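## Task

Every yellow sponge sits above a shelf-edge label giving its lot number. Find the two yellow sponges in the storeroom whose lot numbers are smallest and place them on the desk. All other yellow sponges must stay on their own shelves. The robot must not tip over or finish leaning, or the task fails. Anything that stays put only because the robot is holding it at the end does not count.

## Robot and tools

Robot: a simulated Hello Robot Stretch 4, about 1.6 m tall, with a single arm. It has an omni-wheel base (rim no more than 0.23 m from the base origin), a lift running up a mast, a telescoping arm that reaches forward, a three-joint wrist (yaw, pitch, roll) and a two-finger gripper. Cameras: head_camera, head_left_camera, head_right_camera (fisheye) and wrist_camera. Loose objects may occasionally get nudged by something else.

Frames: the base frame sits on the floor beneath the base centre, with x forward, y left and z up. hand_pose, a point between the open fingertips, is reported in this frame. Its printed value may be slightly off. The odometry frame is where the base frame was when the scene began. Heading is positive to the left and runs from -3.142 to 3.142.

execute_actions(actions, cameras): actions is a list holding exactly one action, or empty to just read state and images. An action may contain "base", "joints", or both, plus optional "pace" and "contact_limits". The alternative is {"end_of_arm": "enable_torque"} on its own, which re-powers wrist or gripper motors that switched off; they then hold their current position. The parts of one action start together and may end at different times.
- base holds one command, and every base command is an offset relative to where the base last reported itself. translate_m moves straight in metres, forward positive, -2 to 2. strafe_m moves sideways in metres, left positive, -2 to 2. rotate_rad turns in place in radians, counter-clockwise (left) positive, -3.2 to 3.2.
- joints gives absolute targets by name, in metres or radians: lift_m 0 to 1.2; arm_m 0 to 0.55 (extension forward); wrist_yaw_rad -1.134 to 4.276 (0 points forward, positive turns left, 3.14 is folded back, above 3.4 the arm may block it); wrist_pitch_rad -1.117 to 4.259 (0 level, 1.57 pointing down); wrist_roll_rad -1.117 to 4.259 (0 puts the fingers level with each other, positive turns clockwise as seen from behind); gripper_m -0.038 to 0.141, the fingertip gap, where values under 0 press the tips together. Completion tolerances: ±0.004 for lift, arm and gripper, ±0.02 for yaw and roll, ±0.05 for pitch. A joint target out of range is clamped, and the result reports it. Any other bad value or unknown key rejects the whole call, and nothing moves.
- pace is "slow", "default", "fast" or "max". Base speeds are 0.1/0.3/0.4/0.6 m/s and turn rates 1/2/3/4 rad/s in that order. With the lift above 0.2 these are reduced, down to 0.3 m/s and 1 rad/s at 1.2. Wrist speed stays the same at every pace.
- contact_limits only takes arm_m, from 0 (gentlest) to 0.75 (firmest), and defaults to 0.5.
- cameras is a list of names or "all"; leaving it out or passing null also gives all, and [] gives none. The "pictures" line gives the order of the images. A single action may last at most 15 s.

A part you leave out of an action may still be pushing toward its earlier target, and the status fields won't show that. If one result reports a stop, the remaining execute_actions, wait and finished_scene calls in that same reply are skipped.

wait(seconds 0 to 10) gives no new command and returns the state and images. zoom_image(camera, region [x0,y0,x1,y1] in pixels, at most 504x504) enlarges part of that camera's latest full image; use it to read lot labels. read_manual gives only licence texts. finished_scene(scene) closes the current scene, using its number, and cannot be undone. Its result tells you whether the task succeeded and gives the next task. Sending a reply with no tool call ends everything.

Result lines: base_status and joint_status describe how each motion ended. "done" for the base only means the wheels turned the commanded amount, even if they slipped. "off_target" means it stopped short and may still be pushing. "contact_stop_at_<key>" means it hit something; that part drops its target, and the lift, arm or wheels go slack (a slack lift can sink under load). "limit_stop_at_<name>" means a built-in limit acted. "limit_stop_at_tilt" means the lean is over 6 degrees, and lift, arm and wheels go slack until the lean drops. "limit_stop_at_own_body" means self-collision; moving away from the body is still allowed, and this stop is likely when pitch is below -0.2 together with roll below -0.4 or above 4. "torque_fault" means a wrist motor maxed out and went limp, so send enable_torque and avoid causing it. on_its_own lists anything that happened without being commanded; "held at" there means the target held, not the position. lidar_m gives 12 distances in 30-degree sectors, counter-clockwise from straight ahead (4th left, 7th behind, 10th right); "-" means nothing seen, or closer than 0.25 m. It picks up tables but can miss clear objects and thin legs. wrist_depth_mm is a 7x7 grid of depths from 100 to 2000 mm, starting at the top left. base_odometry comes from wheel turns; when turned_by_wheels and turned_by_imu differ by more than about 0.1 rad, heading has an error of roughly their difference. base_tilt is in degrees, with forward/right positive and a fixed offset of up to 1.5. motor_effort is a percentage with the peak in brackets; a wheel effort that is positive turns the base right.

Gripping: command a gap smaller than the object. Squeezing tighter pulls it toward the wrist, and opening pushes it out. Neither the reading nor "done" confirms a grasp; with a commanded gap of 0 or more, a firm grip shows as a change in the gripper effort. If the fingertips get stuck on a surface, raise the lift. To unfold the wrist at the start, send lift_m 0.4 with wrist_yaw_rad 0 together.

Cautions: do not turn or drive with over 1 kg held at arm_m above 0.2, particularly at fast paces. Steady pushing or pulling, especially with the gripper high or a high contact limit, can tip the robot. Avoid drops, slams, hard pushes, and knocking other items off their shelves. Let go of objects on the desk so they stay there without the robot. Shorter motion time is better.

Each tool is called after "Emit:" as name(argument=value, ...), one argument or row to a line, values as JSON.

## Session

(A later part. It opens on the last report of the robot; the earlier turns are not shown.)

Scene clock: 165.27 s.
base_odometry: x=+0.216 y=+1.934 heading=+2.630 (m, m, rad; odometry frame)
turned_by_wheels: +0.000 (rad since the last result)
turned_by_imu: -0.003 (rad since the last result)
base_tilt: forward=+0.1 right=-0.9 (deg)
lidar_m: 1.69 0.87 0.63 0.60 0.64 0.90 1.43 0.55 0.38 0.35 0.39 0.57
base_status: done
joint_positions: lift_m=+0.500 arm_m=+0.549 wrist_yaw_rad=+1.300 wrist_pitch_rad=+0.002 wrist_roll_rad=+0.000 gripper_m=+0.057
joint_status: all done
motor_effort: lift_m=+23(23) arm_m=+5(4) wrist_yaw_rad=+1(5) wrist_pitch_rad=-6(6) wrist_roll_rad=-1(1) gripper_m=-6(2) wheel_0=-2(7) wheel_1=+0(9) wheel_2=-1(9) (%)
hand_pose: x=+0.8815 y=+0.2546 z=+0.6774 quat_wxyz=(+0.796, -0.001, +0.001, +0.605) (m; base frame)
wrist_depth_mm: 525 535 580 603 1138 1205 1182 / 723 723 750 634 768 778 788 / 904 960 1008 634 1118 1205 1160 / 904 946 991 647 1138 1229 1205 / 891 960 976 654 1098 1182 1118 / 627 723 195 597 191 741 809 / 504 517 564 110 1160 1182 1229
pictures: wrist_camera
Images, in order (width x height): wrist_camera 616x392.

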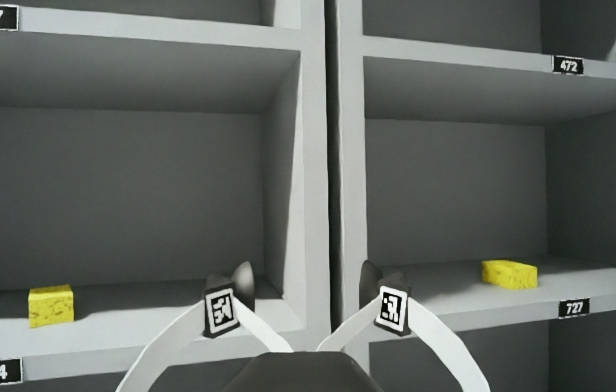

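Emit:
execute_actions(
  actions=[
    {"base": {"translate_m": -0.49}, "joints": {"arm_m": 0.0, "lift_m": 0.72, "wrist_pitch_rad": 0.5, "gripper_m": 0.13, "wrist_yaw_rad": 0.8}, "pace": "max"},
  ],
  cameras=[],
)

Emit:
execute_actions(
  actions=[
    {"base": {"rotate_rad": 1.535}, "joints": {"lift_m": 1.0, "wrist_yaw_rad": 0.0}, "pace": "max"},
  ],
)

Scene clock: 189.53 s.
base_odometry: x=+0.643 y=+1.694 heading=+2.630 (m, m, rad; odometry frame)
turned_by_wheels: +0.000 (rad since the last result)
turned_by_imu: +0.000 (rad since the last result)
base_tilt: forward=+0.1 right=-0.9 (deg)
lidar_m: 1.64 0.86 0.63 0.60 0.64 0.89 1.37 0.53 0.38 0.35 0.38 0.54
base_status: done
joint_positions: lift_m=+0.720 arm_m=+0.003 wrist_yaw_rad=+0.800 wrist_pitch_rad=+0.502 wrist_roll_rad=+0.000 gripper_m=+0.130
joint_status: all done
joint sent to its limit — the command would take arm_m past its lower limit, so that joint was sent only as far as its limit.
motor_effort: lift_m=+24(31) arm_m=-5(6) wrist_yaw_rad=+0(4) wrist_pitch_rad=-5(6) wrist_roll_rad=-1(0) gripper_m=+0(4) wheel_0=+1(8) wheel_1=+2(7) wheel_2=+1(12) (%)
hand_pose: x=+0.4126 y=+0.1205 z=+0.7592 quat_wxyz=(+0.892, -0.097, +0.229, +0.377) (m; base frame)
wrist_depth_mm: 831 597 1138 1366 1281 1863 1756 / 878 661 1205 1430 1336 1921 1808 / 931 723 1042 1098 1308 - 1921 / 842 768 809 1576 1537 1808 1921 / 647 707 854 1366 1464 1537 1499 / 1060 1098 866 1182 1138 1160 1229 / 991 946 960 110 1060 1025 1060
pictures: none
No camera images: the call's "cameras" was empty. Leave "cameras" out to get every camera's image.

Scene clock: 191.40 s.
base_odometry: x=+0.643 y=+1.694 heading=-2.118 (m, m, rad; odometry frame)
turned_by_wheels: +1.535 (rad since the last result)
turned_by_imu: +1.553 (rad since the last result)
base_tilt: forward=+0.1 right=-0.9 (deg)
lidar_m: 0.60 0.63 0.87 1.53 0.54 0.39 0.36 0.38 0.53 1.43 0.88 0.63
base_status: done
joint_positions: lift_m=+1.000 arm_m=+0.003 wrist_yaw_rad=+0.000 wrist_pitch_rad=+0.502 wrist_roll_rad=+0.000 gripper_m=+0.130
joint_status: all done
motor_effort: lift_m=+23(29) arm_m=-5(5) wrist_yaw_rad=+0(6) wrist_pitch_rad=-4(6) wrist_roll_rad=-1(1) gripper_m=+0(2) wheel_0=+0(7) wheel_1=+0(6) wheel_2=+0(6) (%)
hand_pose: x=+0.4266 y=-0.0873 z=+1.0392 quat_wxyz=(+0.969, +0.000, +0.248, +0.000) (m; base frame)
wrist_depth_mm: 627 759 759 778 768 778 621 / 627 809 809 809 820 809 627 / 580 609 603 512 591 585 569 / 442 442 442 439 445 452 449 / 615 904 1025 1025 1008 854 634 / 615 750 866 917 842 750 640 / 609 759 778 110 768 741 634
pictures: head_camera, head_left_camera, head_right_camera, wrist_camera
Images, in order (width x height): head_camera 420x560, head_left_camera 420x672, head_right_camera 420x672, wrist_camera 616x392.

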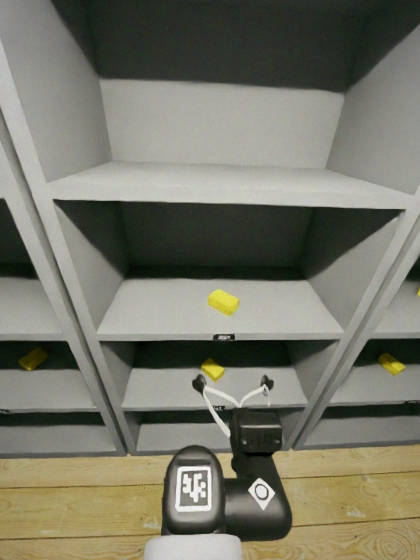

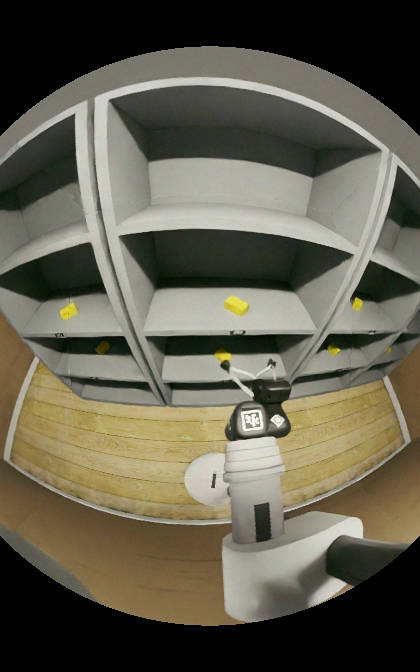

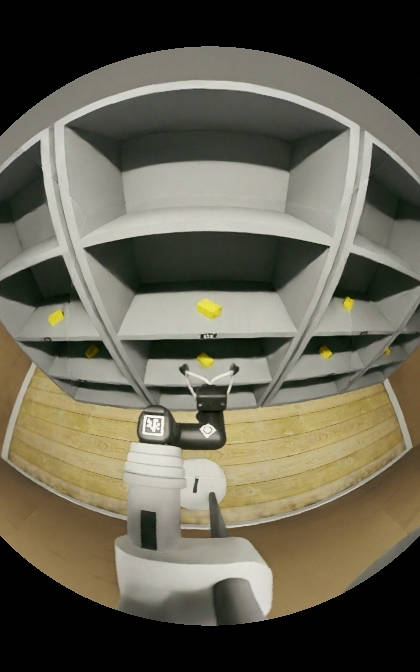

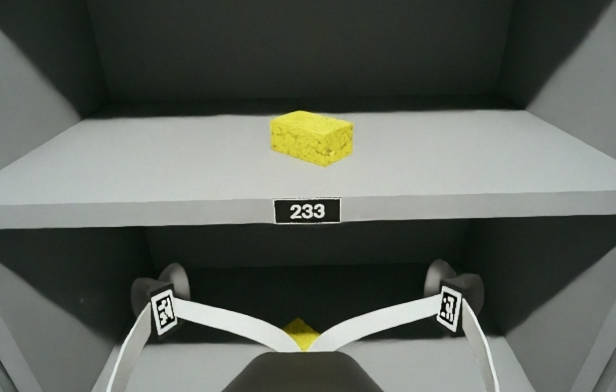

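Emit:
zoom_image(
  camera="wrist_camera",
  region=[250, 95, 376, 235],
)

Emit:
zoom_image(
  camera="head_camera",
  region=[185, 275, 265, 355],
)

Region (250, 95, 376, 235) of wrist_camera's 616x392 image, scaled by 3.600; it fills the left 454 columns of this view, and the rest is white.

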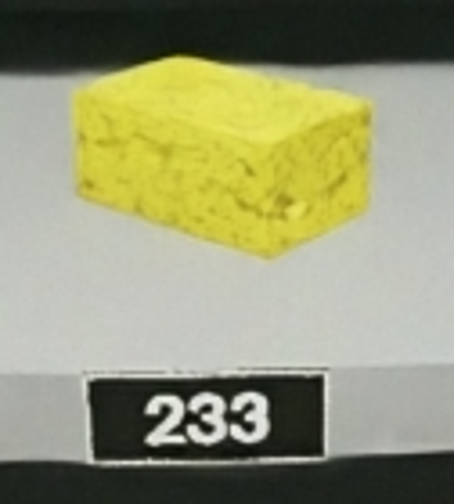

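Region (185, 275, 265, 355) of head_camera's 420x560 image, scaled by 6.300, with more detail than that image has.

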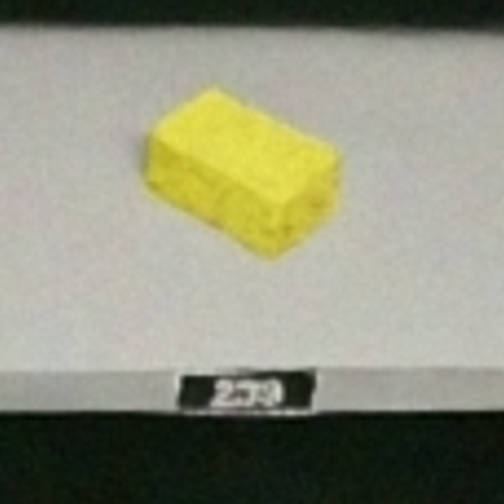

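Emit:
execute_actions(
  actions=[
    {"base": {"strafe_m": -0.2}, "joints": {"lift_m": 1.068, "wrist_yaw_rad": 0.83, "wrist_pitch_rad": 0.65, "arm_m": 0.365, "gripper_m": 0.125}, "pace": "fast"},
  ],
  cameras=["head_camera", "head_left_camera", "wrist_camera"],
)

Scene clock: 232.00 s.
base_odometry: x=+0.473 y=+1.798 heading=-2.118 (m, m, rad; odometry frame)
turned_by_wheels: +0.000 (rad since the last result)
turned_by_imu: -0.003 (rad since the last result)
base_tilt: forward=+0.1 right=-0.8 (deg)
lidar_m: 0.61 0.65 0.87 1.51 0.55 0.39 0.35 0.37 0.52 1.42 0.88 0.64
base_status: done
joint_positions: lift_m=+1.068 arm_m=+0.364 wrist_yaw_rad=+0.830 wrist_pitch_rad=+0.652 wrist_roll_rad=+0.000 gripper_m=+0.125
joint_status: all done
motor_effort: lift_m=+25(30) arm_m=+5(7) wrist_yaw_rad=+1(3) wrist_pitch_rad=-5(7) wrist_roll_rad=-1(1) gripper_m=-1(0) wheel_0=-2(8) wheel_1=+0(11) wheel_2=-1(3) (%)
hand_pose: x=+0.7543 y=+0.1102 z=+1.0709 quat_wxyz=(+0.867, -0.129, +0.293, +0.382) (m; base frame)
wrist_depth_mm: 424 480 569 591 473 402 353 / 452 512 609 627 517 430 377 / 477 525 539 539 512 459 397 / 442 442 436 433 430 427 407 / 379 366 364 362 355 357 353 / 334 297 297 257 256 291 304 / 1308 268 274 110 264 264 268
pictures: head_camera, head_left_camera, wrist_camera
Images, in order (width x height): head_camera 420x560, head_left_camera 420x672, wrist_camera 616x392.

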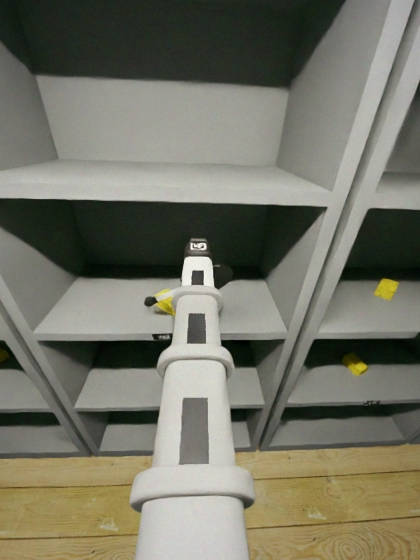

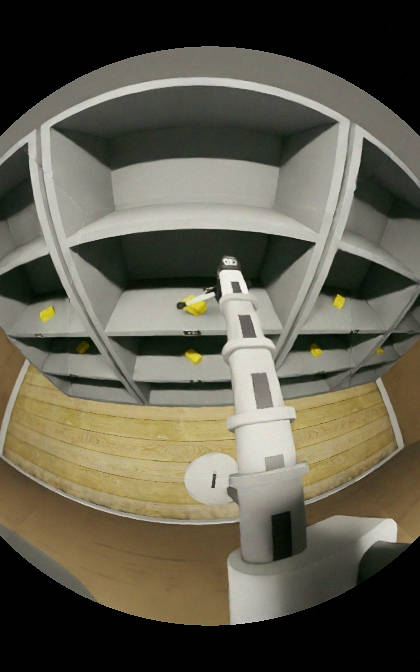

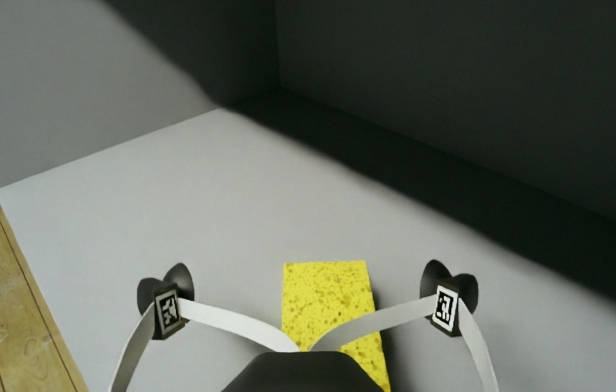

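Emit:
execute_actions(
  actions=[
    {"joints": {"lift_m": 1.016, "wrist_yaw_rad": 0.81, "arm_m": 0.377, "gripper_m": 0.11}, "pace": "default"},
  ],
  cameras=["head_left_camera", "wrist_camera"],
)

Scene clock: 245.63 s.
base_odometry: x=+0.473 y=+1.798 heading=-2.118 (m, m, rad; odometry frame)
turned_by_wheels: +0.000 (rad since the last result)
turned_by_imu: -0.002 (rad since the last result)
base_tilt: forward=+0.1 right=-1.0 (deg)
lidar_m: 0.61 0.64 0.90 1.53 0.54 0.38 0.36 0.37 0.52 1.42 0.89 0.63
base_status: not commanded
joint_positions: lift_m=+1.016 arm_m=+0.376 wrist_yaw_rad=+0.810 wrist_pitch_rad=+0.652 wrist_roll_rad=+0.000 gripper_m=+0.110
joint_status: all done
motor_effort: lift_m=+17(24) arm_m=+5(7) wrist_yaw_rad=-1(4) wrist_pitch_rad=-4(4) wrist_roll_rad=-1(0) gripper_m=-1(2) wheel_0=-2(2) wheel_1=+0(0) wheel_2=+0(1) (%)
hand_pose: x=+0.7684 y=+0.1059 z=+1.0196 quat_wxyz=(+0.871, -0.126, +0.294, +0.373) (m; base frame)
wrist_depth_mm: 427 492 585 564 459 392 342 / 455 517 580 559 492 413 364 / 442 439 436 433 427 407 382 / 355 353 349 347 345 342 338 / 297 296 291 228 290 286 286 / 253 245 200 196 201 239 244 / 226 215 220 110 213 211 214
pictures: head_left_camera, wrist_camera
Images, in order (width x height): head_left_camera 420x672, wrist_camera 616x392.

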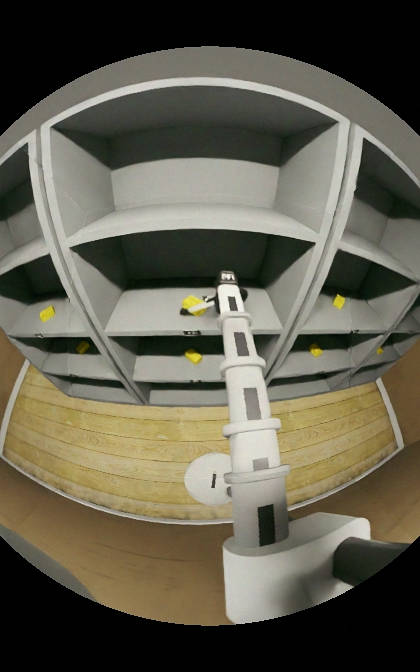

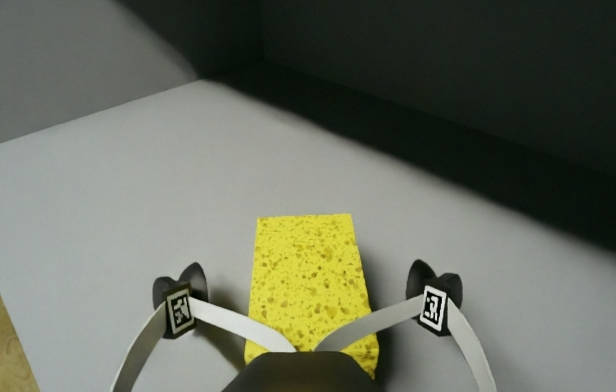

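Emit:
execute_actions(
  actions=[
    {"joints": {"gripper_m": 0.02}, "pace": "default"},
  ],
  cameras=["wrist_camera"],
)

Scene clock: 253.57 s.
base_odometry: x=+0.473 y=+1.798 heading=-2.118 (m, m, rad; odometry frame)
turned_by_wheels: +0.000 (rad since the last result)
turned_by_imu: -0.002 (rad since the last result)
base_tilt: forward=+0.3 right=-1.0 (deg)
lidar_m: 0.60 0.66 0.87 1.54 0.55 0.37 0.35 0.37 0.53 1.41 0.89 0.65
base_status: not commanded
joint_positions: lift_m=+1.016 arm_m=+0.376 wrist_yaw_rad=+0.810 wrist_pitch_rad=+0.652 wrist_roll_rad=+0.000 gripper_m=+0.020
joint_status: all done
motor_effort: lift_m=+17(16) arm_m=+5(5) wrist_yaw_rad=+0(0) wrist_pitch_rad=-3(3) wrist_roll_rad=-1(1) gripper_m=-19(21) wheel_0=-2(2) wheel_1=+0(0) wheel_2=-1(1) (%)
hand_pose: x=+0.7684 y=+0.1059 z=+1.0196 quat_wxyz=(+0.871, -0.126, +0.294, +0.373) (m; base frame)
wrist_depth_mm: 427 492 580 559 459 389 343 / 452 517 574 554 496 415 364 / 445 436 436 433 430 413 384 / 355 351 351 349 343 342 340 / 294 294 291 217 289 286 285 / 253 252 187 186 185 247 245 / 226 210 213 110 213 206 214
pictures: wrist_camera
Images, in order (width x height): wrist_camera 616x392.

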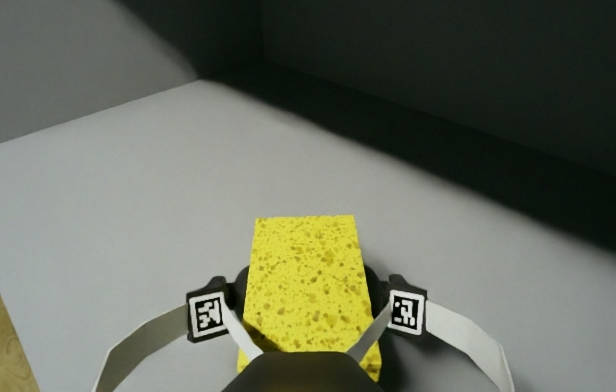

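Emit:
execute_actions(
  actions=[
    {"base": {"strafe_m": 0.2}, "joints": {"lift_m": 1.045, "arm_m": 0.003}, "pace": "fast"},
  ],
  cameras=["head_left_camera", "wrist_camera"],
)

Scene clock: 279.10 s.
base_odometry: x=+0.643 y=+1.694 heading=-2.119 (m, m, rad; odometry frame)
turned_by_wheels: +0.000 (rad since the last result)
turned_by_imu: -0.001 (rad since the last result)
base_tilt: forward=+0.0 right=-1.0 (deg)
lidar_m: 0.59 0.62 0.87 1.53 0.54 0.40 0.37 0.38 0.52 1.44 0.89 0.65
base_status: done
joint_positions: lift_m=+1.045 arm_m=+0.004 wrist_yaw_rad=+0.810 wrist_pitch_rad=+0.652 wrist_roll_rad=+0.000 gripper_m=+0.020
joint_status: all done
motor_effort: lift_m=+25(29) arm_m=-6(8) wrist_yaw_rad=+1(0) wrist_pitch_rad=-5(6) wrist_roll_rad=-1(1) gripper_m=-24(23) wheel_0=+1(9) wheel_1=-1(10) wheel_2=-1(0) (%)
hand_pose: x=+0.3963 y=+0.1058 z=+1.0478 quat_wxyz=(+0.871, -0.126, +0.294, +0.373) (m; base frame)
wrist_depth_mm: 1863 1025 904 473 554 707 640 / 1983 1205 707 512 591 640 634 / - 1366 1464 559 492 484 484 / - 1983 1160 627 707 407 389 / 1808 1661 1042 217 904 931 351 / 1499 1537 187 186 186 820 798 / 1308 1229 1281 110 723 691 715
pictures: head_left_camera, wrist_camera
Images, in order (width x height): head_left_camera 420x672, wrist_camera 616x392.

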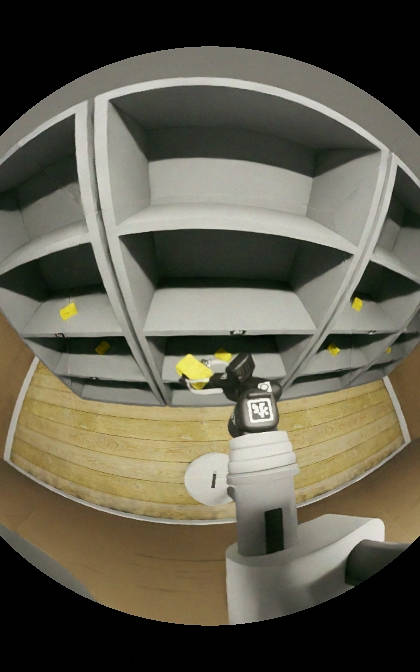

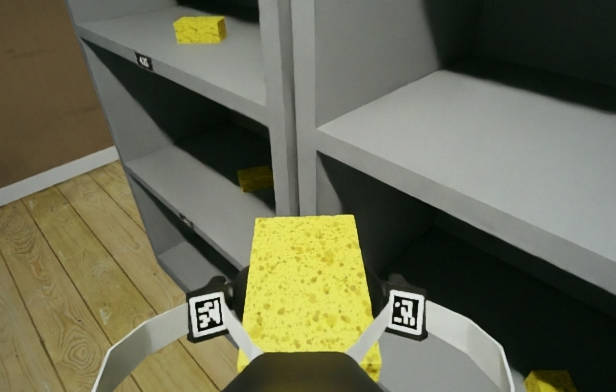

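Emit:
execute_actions(
  actions=[
    {"base": {"strafe_m": 1.7}, "joints": {"lift_m": 0.28, "wrist_yaw_rad": 0.0}, "pace": "max"},
  ],
)

Scene clock: 293.13 s.
base_odometry: x=+2.095 y=+0.809 heading=-2.119 (m, m, rad; odometry frame)
turned_by_wheels: +0.000 (rad since the last result)
turned_by_imu: +0.001 (rad since the last result)
base_tilt: forward=+0.2 right=-0.8 (deg)
lidar_m: 2.36 0.84 0.62 0.58 0.55 0.39 0.36 0.38 0.54 1.48 0.87 0.73
base_status: done
joint_positions: lift_m=+0.280 arm_m=+0.004 wrist_yaw_rad=+0.000 wrist_pitch_rad=+0.652 wrist_roll_rad=+0.000 gripper_m=+0.020
joint_status: all done
motor_effort: lift_m=+18(20) arm_m=-5(6) wrist_yaw_rad=+0(10) wrist_pitch_rad=-4(4) wrist_roll_rad=-1(1) gripper_m=-17(19) wheel_0=+1(9) wheel_1=-1(9) wheel_2=+0(1) (%)
hand_pose: x=+0.4041 y=-0.0874 z=+0.2834 quat_wxyz=(+0.947, +0.000, +0.320, +0.000) (m; base frame)
wrist_depth_mm: 1060 1576 1921 1921 1863 668 466 / 1042 1308 1308 1281 1255 676 473 / 946 991 976 976 960 683 480 / 798 778 778 768 778 683 488 / 654 654 654 217 640 621 530 / 564 559 187 186 186 549 544 / 492 466 480 110 477 459 477
pictures: head_camera, head_left_camera, head_right_camera, wrist_camera
Images, in order (width x height): head_camera 420x560, head_left_camera 420x672, head_right_camera 420x672, wrist_camera 616x392.

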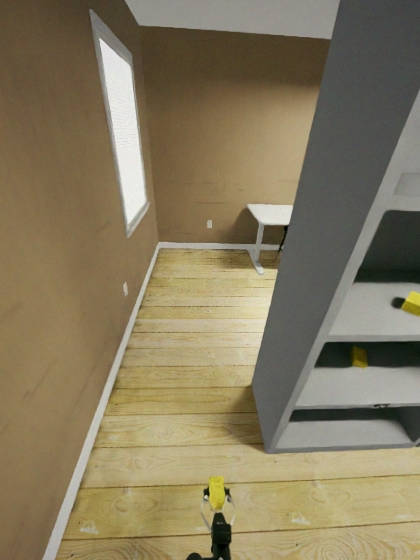

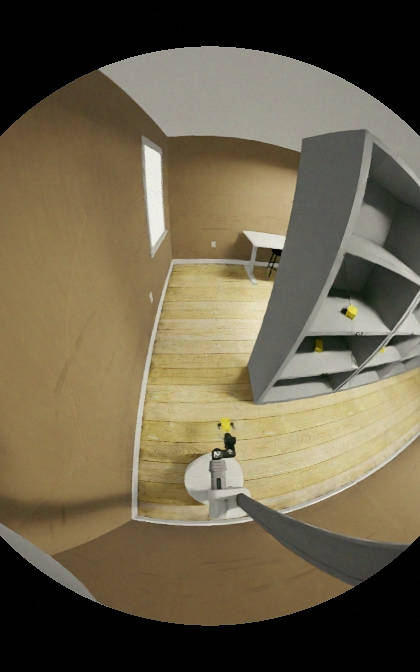

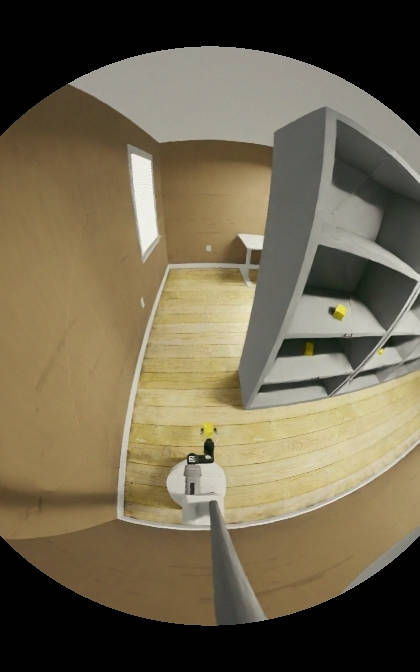

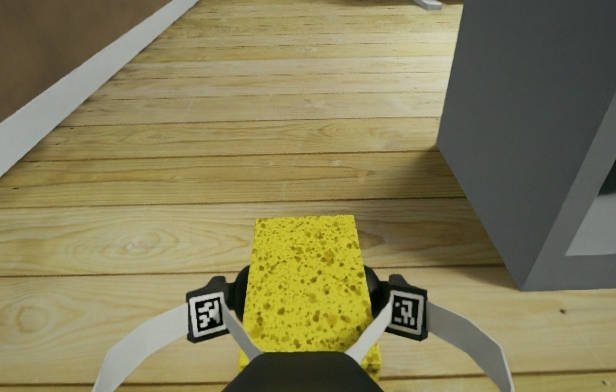

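Emit:
execute_actions(
  actions=[
    {"base": {"translate_m": 2.0}, "joints": {"lift_m": 0.85, "arm_m": 0.15}, "pace": "max"},
  ],
)

Scene clock: 308.03 s.
base_odometry: x=+1.053 y=-0.899 heading=-2.119 (m, m, rad; odometry frame)
turned_by_wheels: +0.000 (rad since the last result)
turned_by_imu: -0.009 (rad since the last result)
base_tilt: forward=+0.2 right=-0.9 (deg)
lidar_m: 1.33 0.85 0.60 0.56 0.63 0.87 2.37 0.99 1.29 3.50 0.86 0.96
base_status: done
joint_positions: lift_m=+0.850 arm_m=+0.149 wrist_yaw_rad=+0.000 wrist_pitch_rad=+0.652 wrist_roll_rad=+0.000 gripper_m=+0.020
joint_status: all done
motor_effort: lift_m=+24(26) arm_m=+5(7) wrist_yaw_rad=+0(1) wrist_pitch_rad=-6(5) wrist_roll_rad=+0(1) gripper_m=-20(19) wheel_0=+0(9) wheel_1=-2(5) wheel_2=+1(14) (%)
hand_pose: x=+0.5494 y=-0.0874 z=+0.8529 quat_wxyz=(+0.947, +0.000, +0.320, +0.000) (m; base frame)
wrist_depth_mm: 917 904 917 931 904 917 917 / 960 991 1008 1008 991 1008 931 / 1060 1078 1098 1078 1098 1118 1098 / 1078 1182 1182 1182 1229 1229 1229 / 1078 1366 1308 217 1336 1336 1366 / 1060 1255 187 187 186 1205 1182 / 1042 1025 1060 110 1060 1042 1025
pictures: head_camera, head_left_camera, head_right_camera, wrist_camera
Images, in order (width x height): head_camera 420x560, head_left_camera 420x672, head_right_camera 420x672, wrist_camera 616x392.

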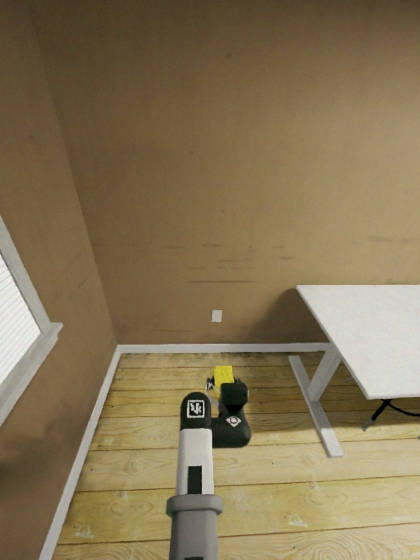

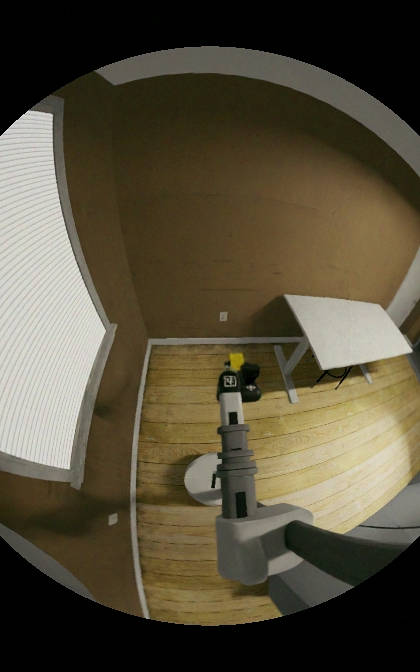

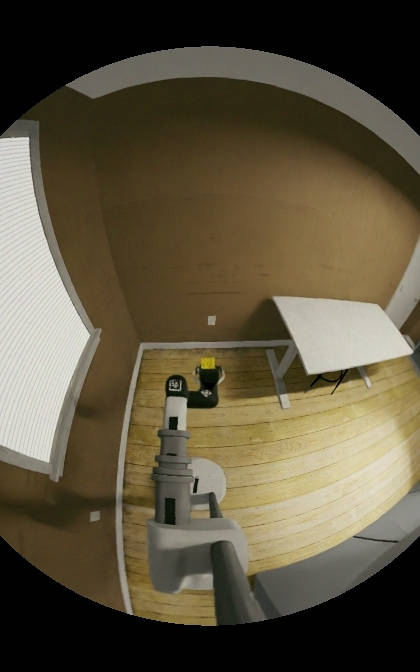

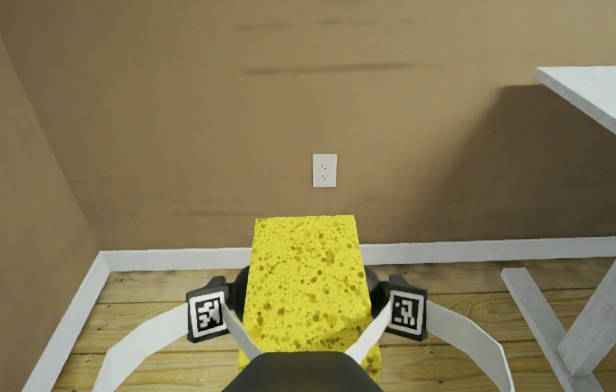

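Emit:
execute_actions(
  actions=[
    {"base": {"strafe_m": -0.6}, "joints": {"lift_m": 0.8, "arm_m": 0.54, "wrist_yaw_rad": -0.5}, "pace": "max"},
  ],
  cameras=["head_camera", "wrist_camera"],
)

Scene clock: 319.83 s.
base_odometry: x=+0.541 y=-0.586 heading=-2.119 (m, m, rad; odometry frame)
turned_by_wheels: +0.000 (rad since the last result)
turned_by_imu: -0.002 (rad since the last result)
base_tilt: forward=+0.1 right=-0.9 (deg)
lidar_m: 0.55 1.42 1.25 1.18 1.24 1.73 0.91 0.93 1.29 3.02 0.80 0.59
base_status: done
joint_positions: lift_m=+0.800 arm_m=+0.539 wrist_yaw_rad=-0.500 wrist_pitch_rad=+0.652 wrist_roll_rad=+0.000 gripper_m=+0.020
joint_status: all done
motor_effort: lift_m=+17(23) arm_m=+5(7) wrist_yaw_rad=+0(9) wrist_pitch_rad=-4(6) wrist_roll_rad=-1(1) gripper_m=-20(20) wheel_0=+0(10) wheel_1=+0(10) wheel_2=+1(0) (%)
hand_pose: x=+0.8694 y=-0.1866 z=+0.8035 quat_wxyz=(+0.918, +0.079, +0.310, -0.234) (m; base frame)
wrist_depth_mm: 504 554 621 699 788 891 1008 / 535 591 654 715 715 707 707 / 569 549 549 544 539 535 535 / 609 442 442 439 430 433 430 / 661 368 368 217 366 362 362 / 732 317 187 187 186 312 310 / 788 264 270 110 268 260 271
pictures: head_camera, wrist_camera
Images, in order (width x height): head_camera 420x560, wrist_camera 616x392.

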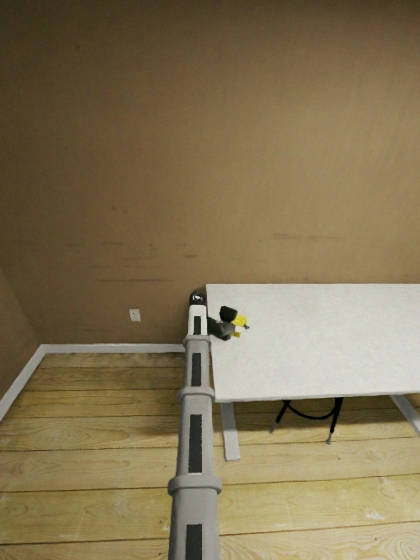

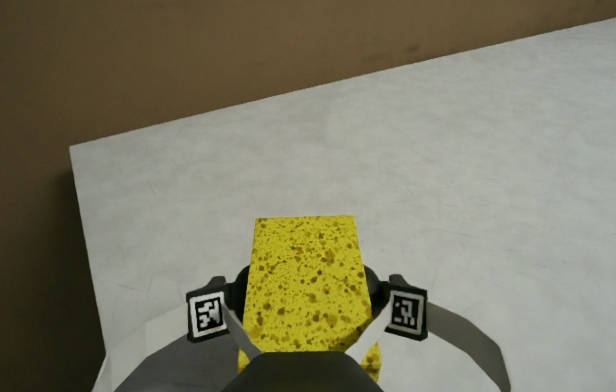

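Emit:
execute_actions(
  actions=[
    {"joints": {"lift_m": 0.746, "wrist_yaw_rad": -0.58}, "pace": "fast"},
  ],
  cameras=["wrist_camera"],
)

Scene clock: 327.37 s.
base_odometry: x=+0.541 y=-0.586 heading=-2.119 (m, m, rad; odometry frame)
turned_by_wheels: +0.000 (rad since the last result)
turned_by_imu: -0.001 (rad since the last result)
base_tilt: forward=+0.2 right=-0.9 (deg)
lidar_m: 0.55 1.41 1.25 1.18 1.27 1.72 0.90 0.94 1.28 3.02 0.81 0.59
base_status: not commanded
joint_positions: lift_m=+0.746 arm_m=+0.539 wrist_yaw_rad=-0.580 wrist_pitch_rad=+0.652 wrist_roll_rad=+0.000 gripper_m=+0.020
joint_status: all done
motor_effort: lift_m=+16(11) arm_m=+5(5) wrist_yaw_rad=+0(4) wrist_pitch_rad=-5(4) wrist_roll_rad=-1(1) gripper_m=-21(21) wheel_0=+0(0) wheel_1=+0(0) wheel_2=+1(1) (%)
hand_pose: x=+0.8540 y=-0.1988 z=+0.7495 quat_wxyz=(+0.908, +0.091, +0.307, -0.271) (m; base frame)
wrist_depth_mm: 508 569 647 723 820 831 831 / 539 580 574 569 564 559 564 / 449 439 433 433 430 427 430 / 362 353 351 347 345 342 342 / 304 294 293 216 290 290 286 / 267 251 187 187 186 249 246 / 723 209 214 110 213 208 217
pictures: wrist_camera
Images, in order (width x height): wrist_camera 616x392.

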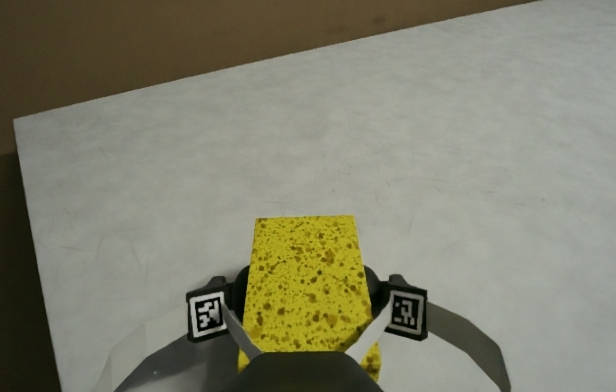

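The depth readings now match those at the grasp, so the sponge is at desk level. Releasing it.

Emit:
execute_actions(
  actions=[
    {"joints": {"gripper_m": 0.085}, "pace": "default"},
  ],
  cameras=["wrist_camera"],
)

Scene clock: 330.13 s.
base_odometry: x=+0.541 y=-0.586 heading=-2.119 (m, m, rad; odometry frame)
turned_by_wheels: +0.000 (rad since the last result)
turned_by_imu: -0.001 (rad since the last result)
base_tilt: forward=+0.1 right=-1.0 (deg)
lidar_m: 0.56 1.37 1.23 1.17 1.21 1.74 0.90 0.96 1.31 3.04 0.80 0.58
base_status: not commanded
joint_positions: lift_m=+0.746 arm_m=+0.539 wrist_yaw_rad=-0.580 wrist_pitch_rad=+0.652 wrist_roll_rad=+0.000 gripper_m=+0.085
joint_status: all done
motor_effort: lift_m=+17(17) arm_m=+5(5) wrist_yaw_rad=+0(1) wrist_pitch_rad=-5(4) wrist_roll_rad=+0(1) gripper_m=+0(19) wheel_0=+0(0) wheel_1=+0(0) wheel_2=+2(1) (%)
hand_pose: x=+0.8540 y=-0.1988 z=+0.7495 quat_wxyz=(+0.908, +0.091, +0.307, -0.271) (m; base frame)
wrist_depth_mm: 508 564 647 723 809 831 820 / 539 580 580 564 569 564 564 / 445 439 433 433 427 427 427 / 359 353 349 347 347 343 342 / 304 293 293 229 289 289 286 / 267 252 195 197 195 248 247 / 732 216 217 110 213 211 216
pictures: wrist_camera
Images, in order (width x height): wrist_camera 616x392.

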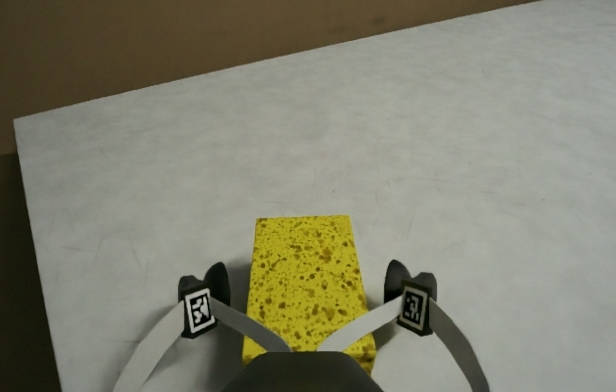

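Emit:
execute_actions(
  actions=[
    {"base": {"strafe_m": 0.6}, "joints": {"lift_m": 0.82, "arm_m": 0.003, "gripper_m": 0.12}, "pace": "max"},
  ],
  cameras=["head_camera", "wrist_camera"],
)

Scene clock: 358.47 s.
base_odometry: x=+1.053 y=-0.899 heading=-2.119 (m, m, rad; odometry frame)
turned_by_wheels: +0.000 (rad since the last result)
turned_by_imu: -0.001 (rad since the last result)
base_tilt: forward=+0.1 right=-1.0 (deg)
lidar_m: 1.34 0.84 0.60 0.56 0.63 0.90 2.36 0.99 1.30 3.51 0.88 0.95
base_status: done
joint_positions: lift_m=+0.820 arm_m=+0.004 wrist_yaw_rad=-0.580 wrist_pitch_rad=+0.652 wrist_roll_rad=+0.000 gripper_m=+0.120
joint_status: all done
motor_effort: lift_m=+24(28) arm_m=-5(6) wrist_yaw_rad=+2(0) wrist_pitch_rad=-5(5) wrist_roll_rad=+0(1) gripper_m=+0(4) wheel_0=+2(11) wheel_1=+0(12) wheel_2=+1(1) (%)
hand_pose: x=+0.3187 y=-0.1988 z=+0.8229 quat_wxyz=(+0.908, +0.091, +0.307, -0.271) (m; base frame)
wrist_depth_mm: 946 1025 1182 1138 1138 1138 1118 / 991 1098 1255 1430 831 768 1464 / 1042 1160 1397 1618 1808 1921 1921 / 1118 1281 1499 1661 1618 1618 1661 / 1229 1366 1430 1430 1336 1366 1397 / 1205 1138 1182 1205 1118 1160 1182 / 1078 1042 1060 110 1042 1025 1042
pictures: head_camera, wrist_camera
Images, in order (width x height): head_camera 420x560, wrist_camera 616x392.

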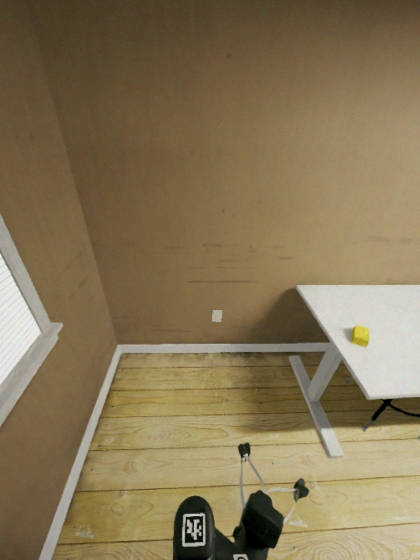

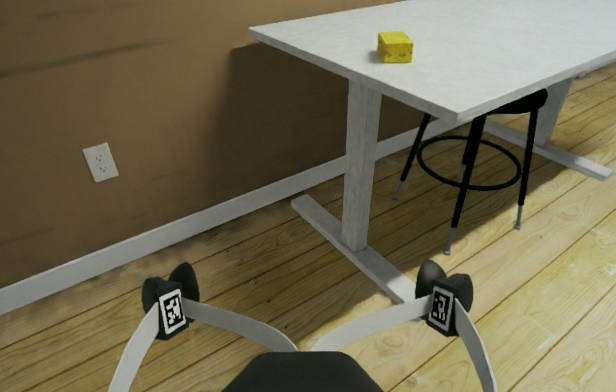

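Emit:
execute_actions(
  actions=[
    {"base": {"translate_m": -1.87}, "joints": {"lift_m": 0.3, "wrist_yaw_rad": -0.35}, "pace": "max"},
  ],
  cameras=["head_camera", "head_right_camera", "wrist_camera"],
)

Scene clock: 368.50 s.
base_odometry: x=+2.027 y=+0.697 heading=-2.119 (m, m, rad; odometry frame)
turned_by_wheels: +0.000 (rad since the last result)
turned_by_imu: +0.002 (rad since the last result)
base_tilt: forward=+0.0 right=-0.9 (deg)
lidar_m: 2.38 0.88 0.63 0.60 0.64 0.51 0.50 0.52 0.73 1.91 0.70 0.60
base_status: done
joint_positions: lift_m=+0.300 arm_m=+0.004 wrist_yaw_rad=-0.350 wrist_pitch_rad=+0.652 wrist_roll_rad=+0.000 gripper_m=+0.120
joint_status: all done
motor_effort: lift_m=+18(23) arm_m=-5(5) wrist_yaw_rad=+0(2) wrist_pitch_rad=-5(5) wrist_roll_rad=-1(1) gripper_m=+0(1) wheel_0=+0(6) wheel_1=+0(5) wheel_2=-1(10) (%)
hand_pose: x=+0.3602 y=-0.1607 z=+0.3035 quat_wxyz=(+0.933, +0.056, +0.315, -0.165) (m; base frame)
wrist_depth_mm: - - 1983 1661 492 359 976 / 1397 1366 1336 1182 521 387 1025 / 1025 1042 1025 917 564 433 831 / 831 820 820 809 597 484 668 / 691 683 676 683 634 564 627 / 585 554 554 574 544 559 574 / 512 504 512 110 504 500 500
pictures: head_camera, head_right_camera, wrist_camera
Images, in order (width x height): head_camera 420x560, head_right_camera 420x672, wrist_camera 616x392.

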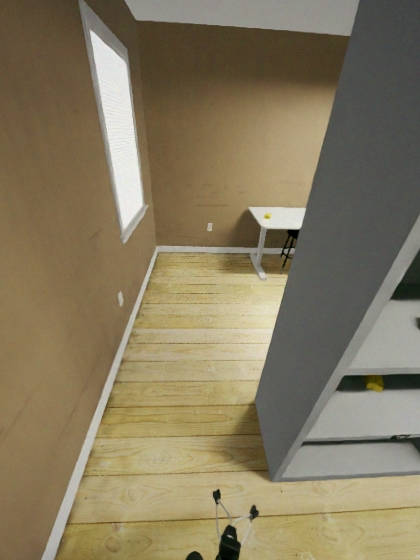

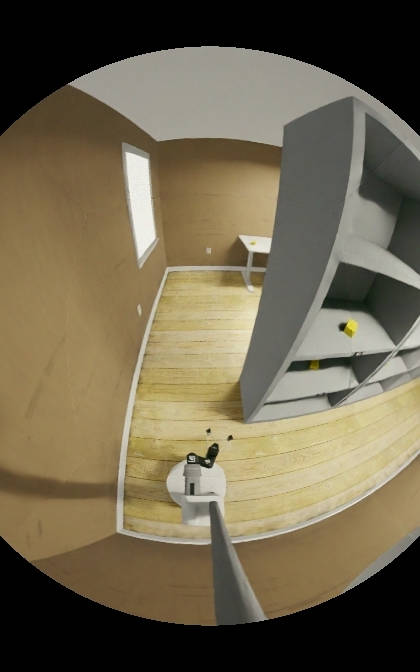

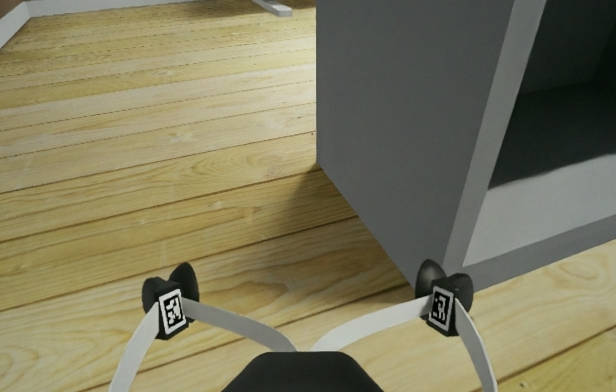

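Emit:
execute_actions(
  actions=[
    {"base": {"strafe_m": -0.655}, "joints": {"lift_m": 0.625, "wrist_yaw_rad": -0.52}, "pace": "max"},
  ],
  cameras=["head_camera", "head_right_camera", "wrist_camera"],
)

Scene clock: 375.13 s.
base_odometry: x=+1.468 y=+1.039 heading=-2.119 (m, m, rad; odometry frame)
turned_by_wheels: +0.000 (rad since the last result)
turned_by_imu: -0.005 (rad since the last result)
base_tilt: forward=+0.2 right=-0.9 (deg)
lidar_m: 0.46 0.49 1.32 1.25 0.73 0.53 0.48 0.52 0.70 1.93 0.69 0.51
base_status: done
joint_positions: lift_m=+0.625 arm_m=+0.004 wrist_yaw_rad=-0.520 wrist_pitch_rad=+0.652 wrist_roll_rad=+0.000 gripper_m=+0.120
joint_status: all done
motor_effort: lift_m=+22(28) arm_m=-5(5) wrist_yaw_rad=+0(4) wrist_pitch_rad=-5(5) wrist_roll_rad=-1(0) gripper_m=-1(1) wheel_0=-1(13) wheel_1=+1(10) wheel_2=-1(2) (%)
hand_pose: x=+0.3304 y=-0.1898 z=+0.6281 quat_wxyz=(+0.916, +0.082, +0.309, -0.243) (m; base frame)
wrist_depth_mm: 591 640 723 809 676 535 525 / 634 683 741 759 691 569 691 / 591 554 554 574 564 597 1397 / 469 466 462 466 741 691 1229 / 389 389 410 1008 917 788 1098 / 343 353 831 878 831 917 946 / 778 759 778 110 809 831 842
pictures: head_camera, head_right_camera, wrist_camera
Images, in order (width x height): head_camera 420x560, head_right_camera 420x672, wrist_camera 616x392.

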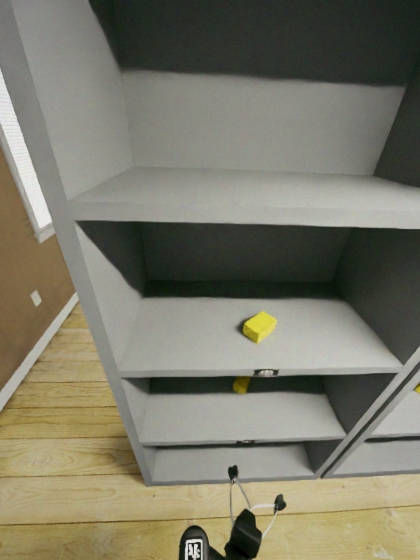

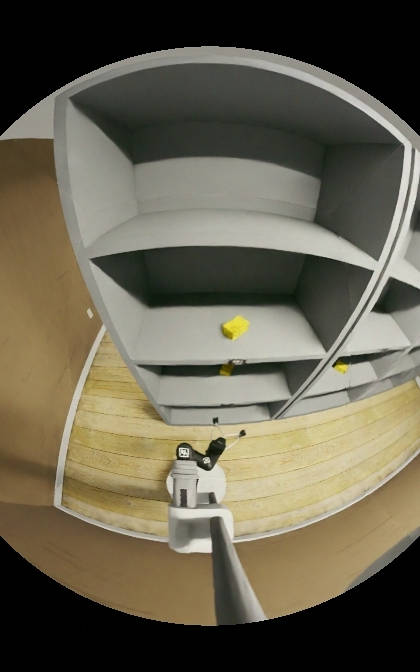

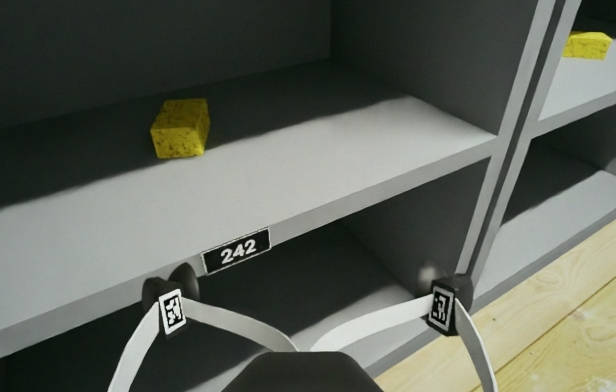

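Emit:
zoom_image(
  camera="wrist_camera",
  region=[130, 80, 230, 180],
)

Region (130, 80, 230, 180) of wrist_camera's 616x392 image, scaled by 5.040.

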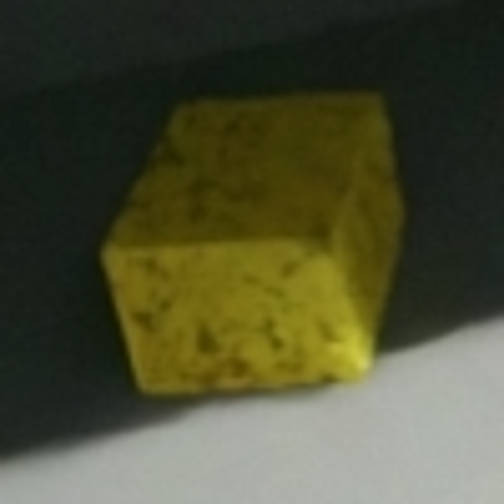

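Emit:
execute_actions(
  actions=[
    {"base": {"strafe_m": -0.028}, "joints": {"lift_m": 0.607, "wrist_yaw_rad": -0.46, "arm_m": 0.39}, "pace": "fast"},
  ],
  cameras=["head_right_camera", "wrist_camera"],
)

Scene clock: 393.53 s.
base_odometry: x=+1.444 y=+1.053 heading=-2.119 (m, m, rad; odometry frame)
turned_by_wheels: +0.000 (rad since the last result)
turned_by_imu: -0.002 (rad since the last result)
base_tilt: forward=+0.2 right=-0.8 (deg)
lidar_m: 0.46 0.51 1.34 1.28 0.75 0.53 0.49 0.53 0.72 1.98 0.69 0.49
base_status: done
joint_positions: lift_m=+0.607 arm_m=+0.389 wrist_yaw_rad=-0.460 wrist_pitch_rad=+0.652 wrist_roll_rad=+0.000 gripper_m=+0.120
joint_status: all done
motor_effort: lift_m=+17(22) arm_m=+5(5) wrist_yaw_rad=+0(9) wrist_pitch_rad=-4(5) wrist_roll_rad=-1(1) gripper_m=-1(2) wheel_0=-1(9) wheel_1=+0(11) wheel_2=-1(3) (%)
hand_pose: x=+0.7267 y=-0.1801 z=+0.6106 quat_wxyz=(+0.922, +0.073, +0.312, -0.216) (m; base frame)
wrist_depth_mm: 283 307 340 379 424 477 439 / 301 330 368 410 466 521 455 / 322 357 397 449 504 525 480 / 347 387 415 430 427 424 421 / 357 359 359 359 357 353 349 / 312 296 294 253 289 297 303 / 271 264 271 110 267 264 265
pictures: head_right_camera, wrist_camera
Images, in order (width x height): head_right_camera 420x672, wrist_camera 616x392.

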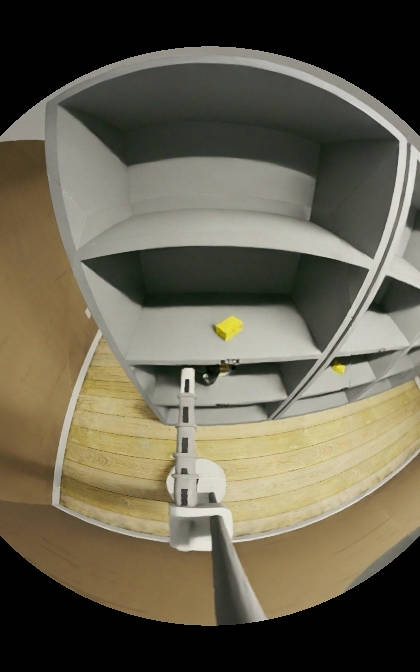

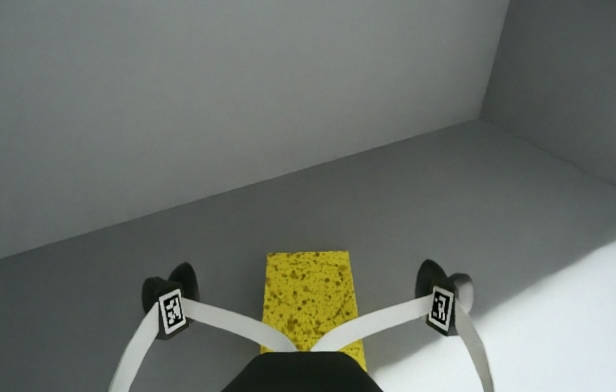

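Emit:
execute_actions(
  actions=[
    {"joints": {"lift_m": 0.557, "wrist_yaw_rad": -0.48, "arm_m": 0.397, "gripper_m": 0.02}, "pace": "fast"},
  ],
  cameras=["wrist_camera"],
)

Scene clock: 400.37 s.
base_odometry: x=+1.444 y=+1.053 heading=-2.119 (m, m, rad; odometry frame)
turned_by_wheels: +0.000 (rad since the last result)
turned_by_imu: -0.002 (rad since the last result)
base_tilt: forward=+0.1 right=-0.8 (deg)
lidar_m: 0.47 0.48 1.34 1.27 0.74 0.52 0.50 0.52 0.74 1.96 0.69 0.49
base_status: not commanded
joint_positions: lift_m=+0.557 arm_m=+0.396 wrist_yaw_rad=-0.480 wrist_pitch_rad=+0.652 wrist_roll_rad=+0.000 gripper_m=+0.020
joint_status: all done
motor_effort: lift_m=+17(19) arm_m=+5(4) wrist_yaw_rad=+0(4) wrist_pitch_rad=-4(4) wrist_roll_rad=-1(1) gripper_m=-20(21) wheel_0=-1(1) wheel_1=+0(0) wheel_2=-1(1) (%)
hand_pose: x=+0.7301 y=-0.1834 z=+0.5605 quat_wxyz=(+0.920, +0.076, +0.311, -0.225) (m; base frame)
wrist_depth_mm: 277 304 338 375 424 480 433 / 298 325 364 407 466 512 452 / 317 351 397 427 424 421 421 / 332 347 345 343 342 342 338 / 290 291 289 216 286 285 285 / 251 249 186 185 185 247 244 / 218 207 213 110 211 207 213
pictures: wrist_camera
Images, in order (width x height): wrist_camera 616x392.

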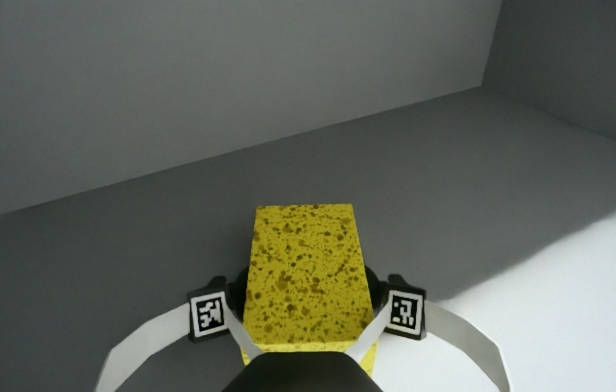

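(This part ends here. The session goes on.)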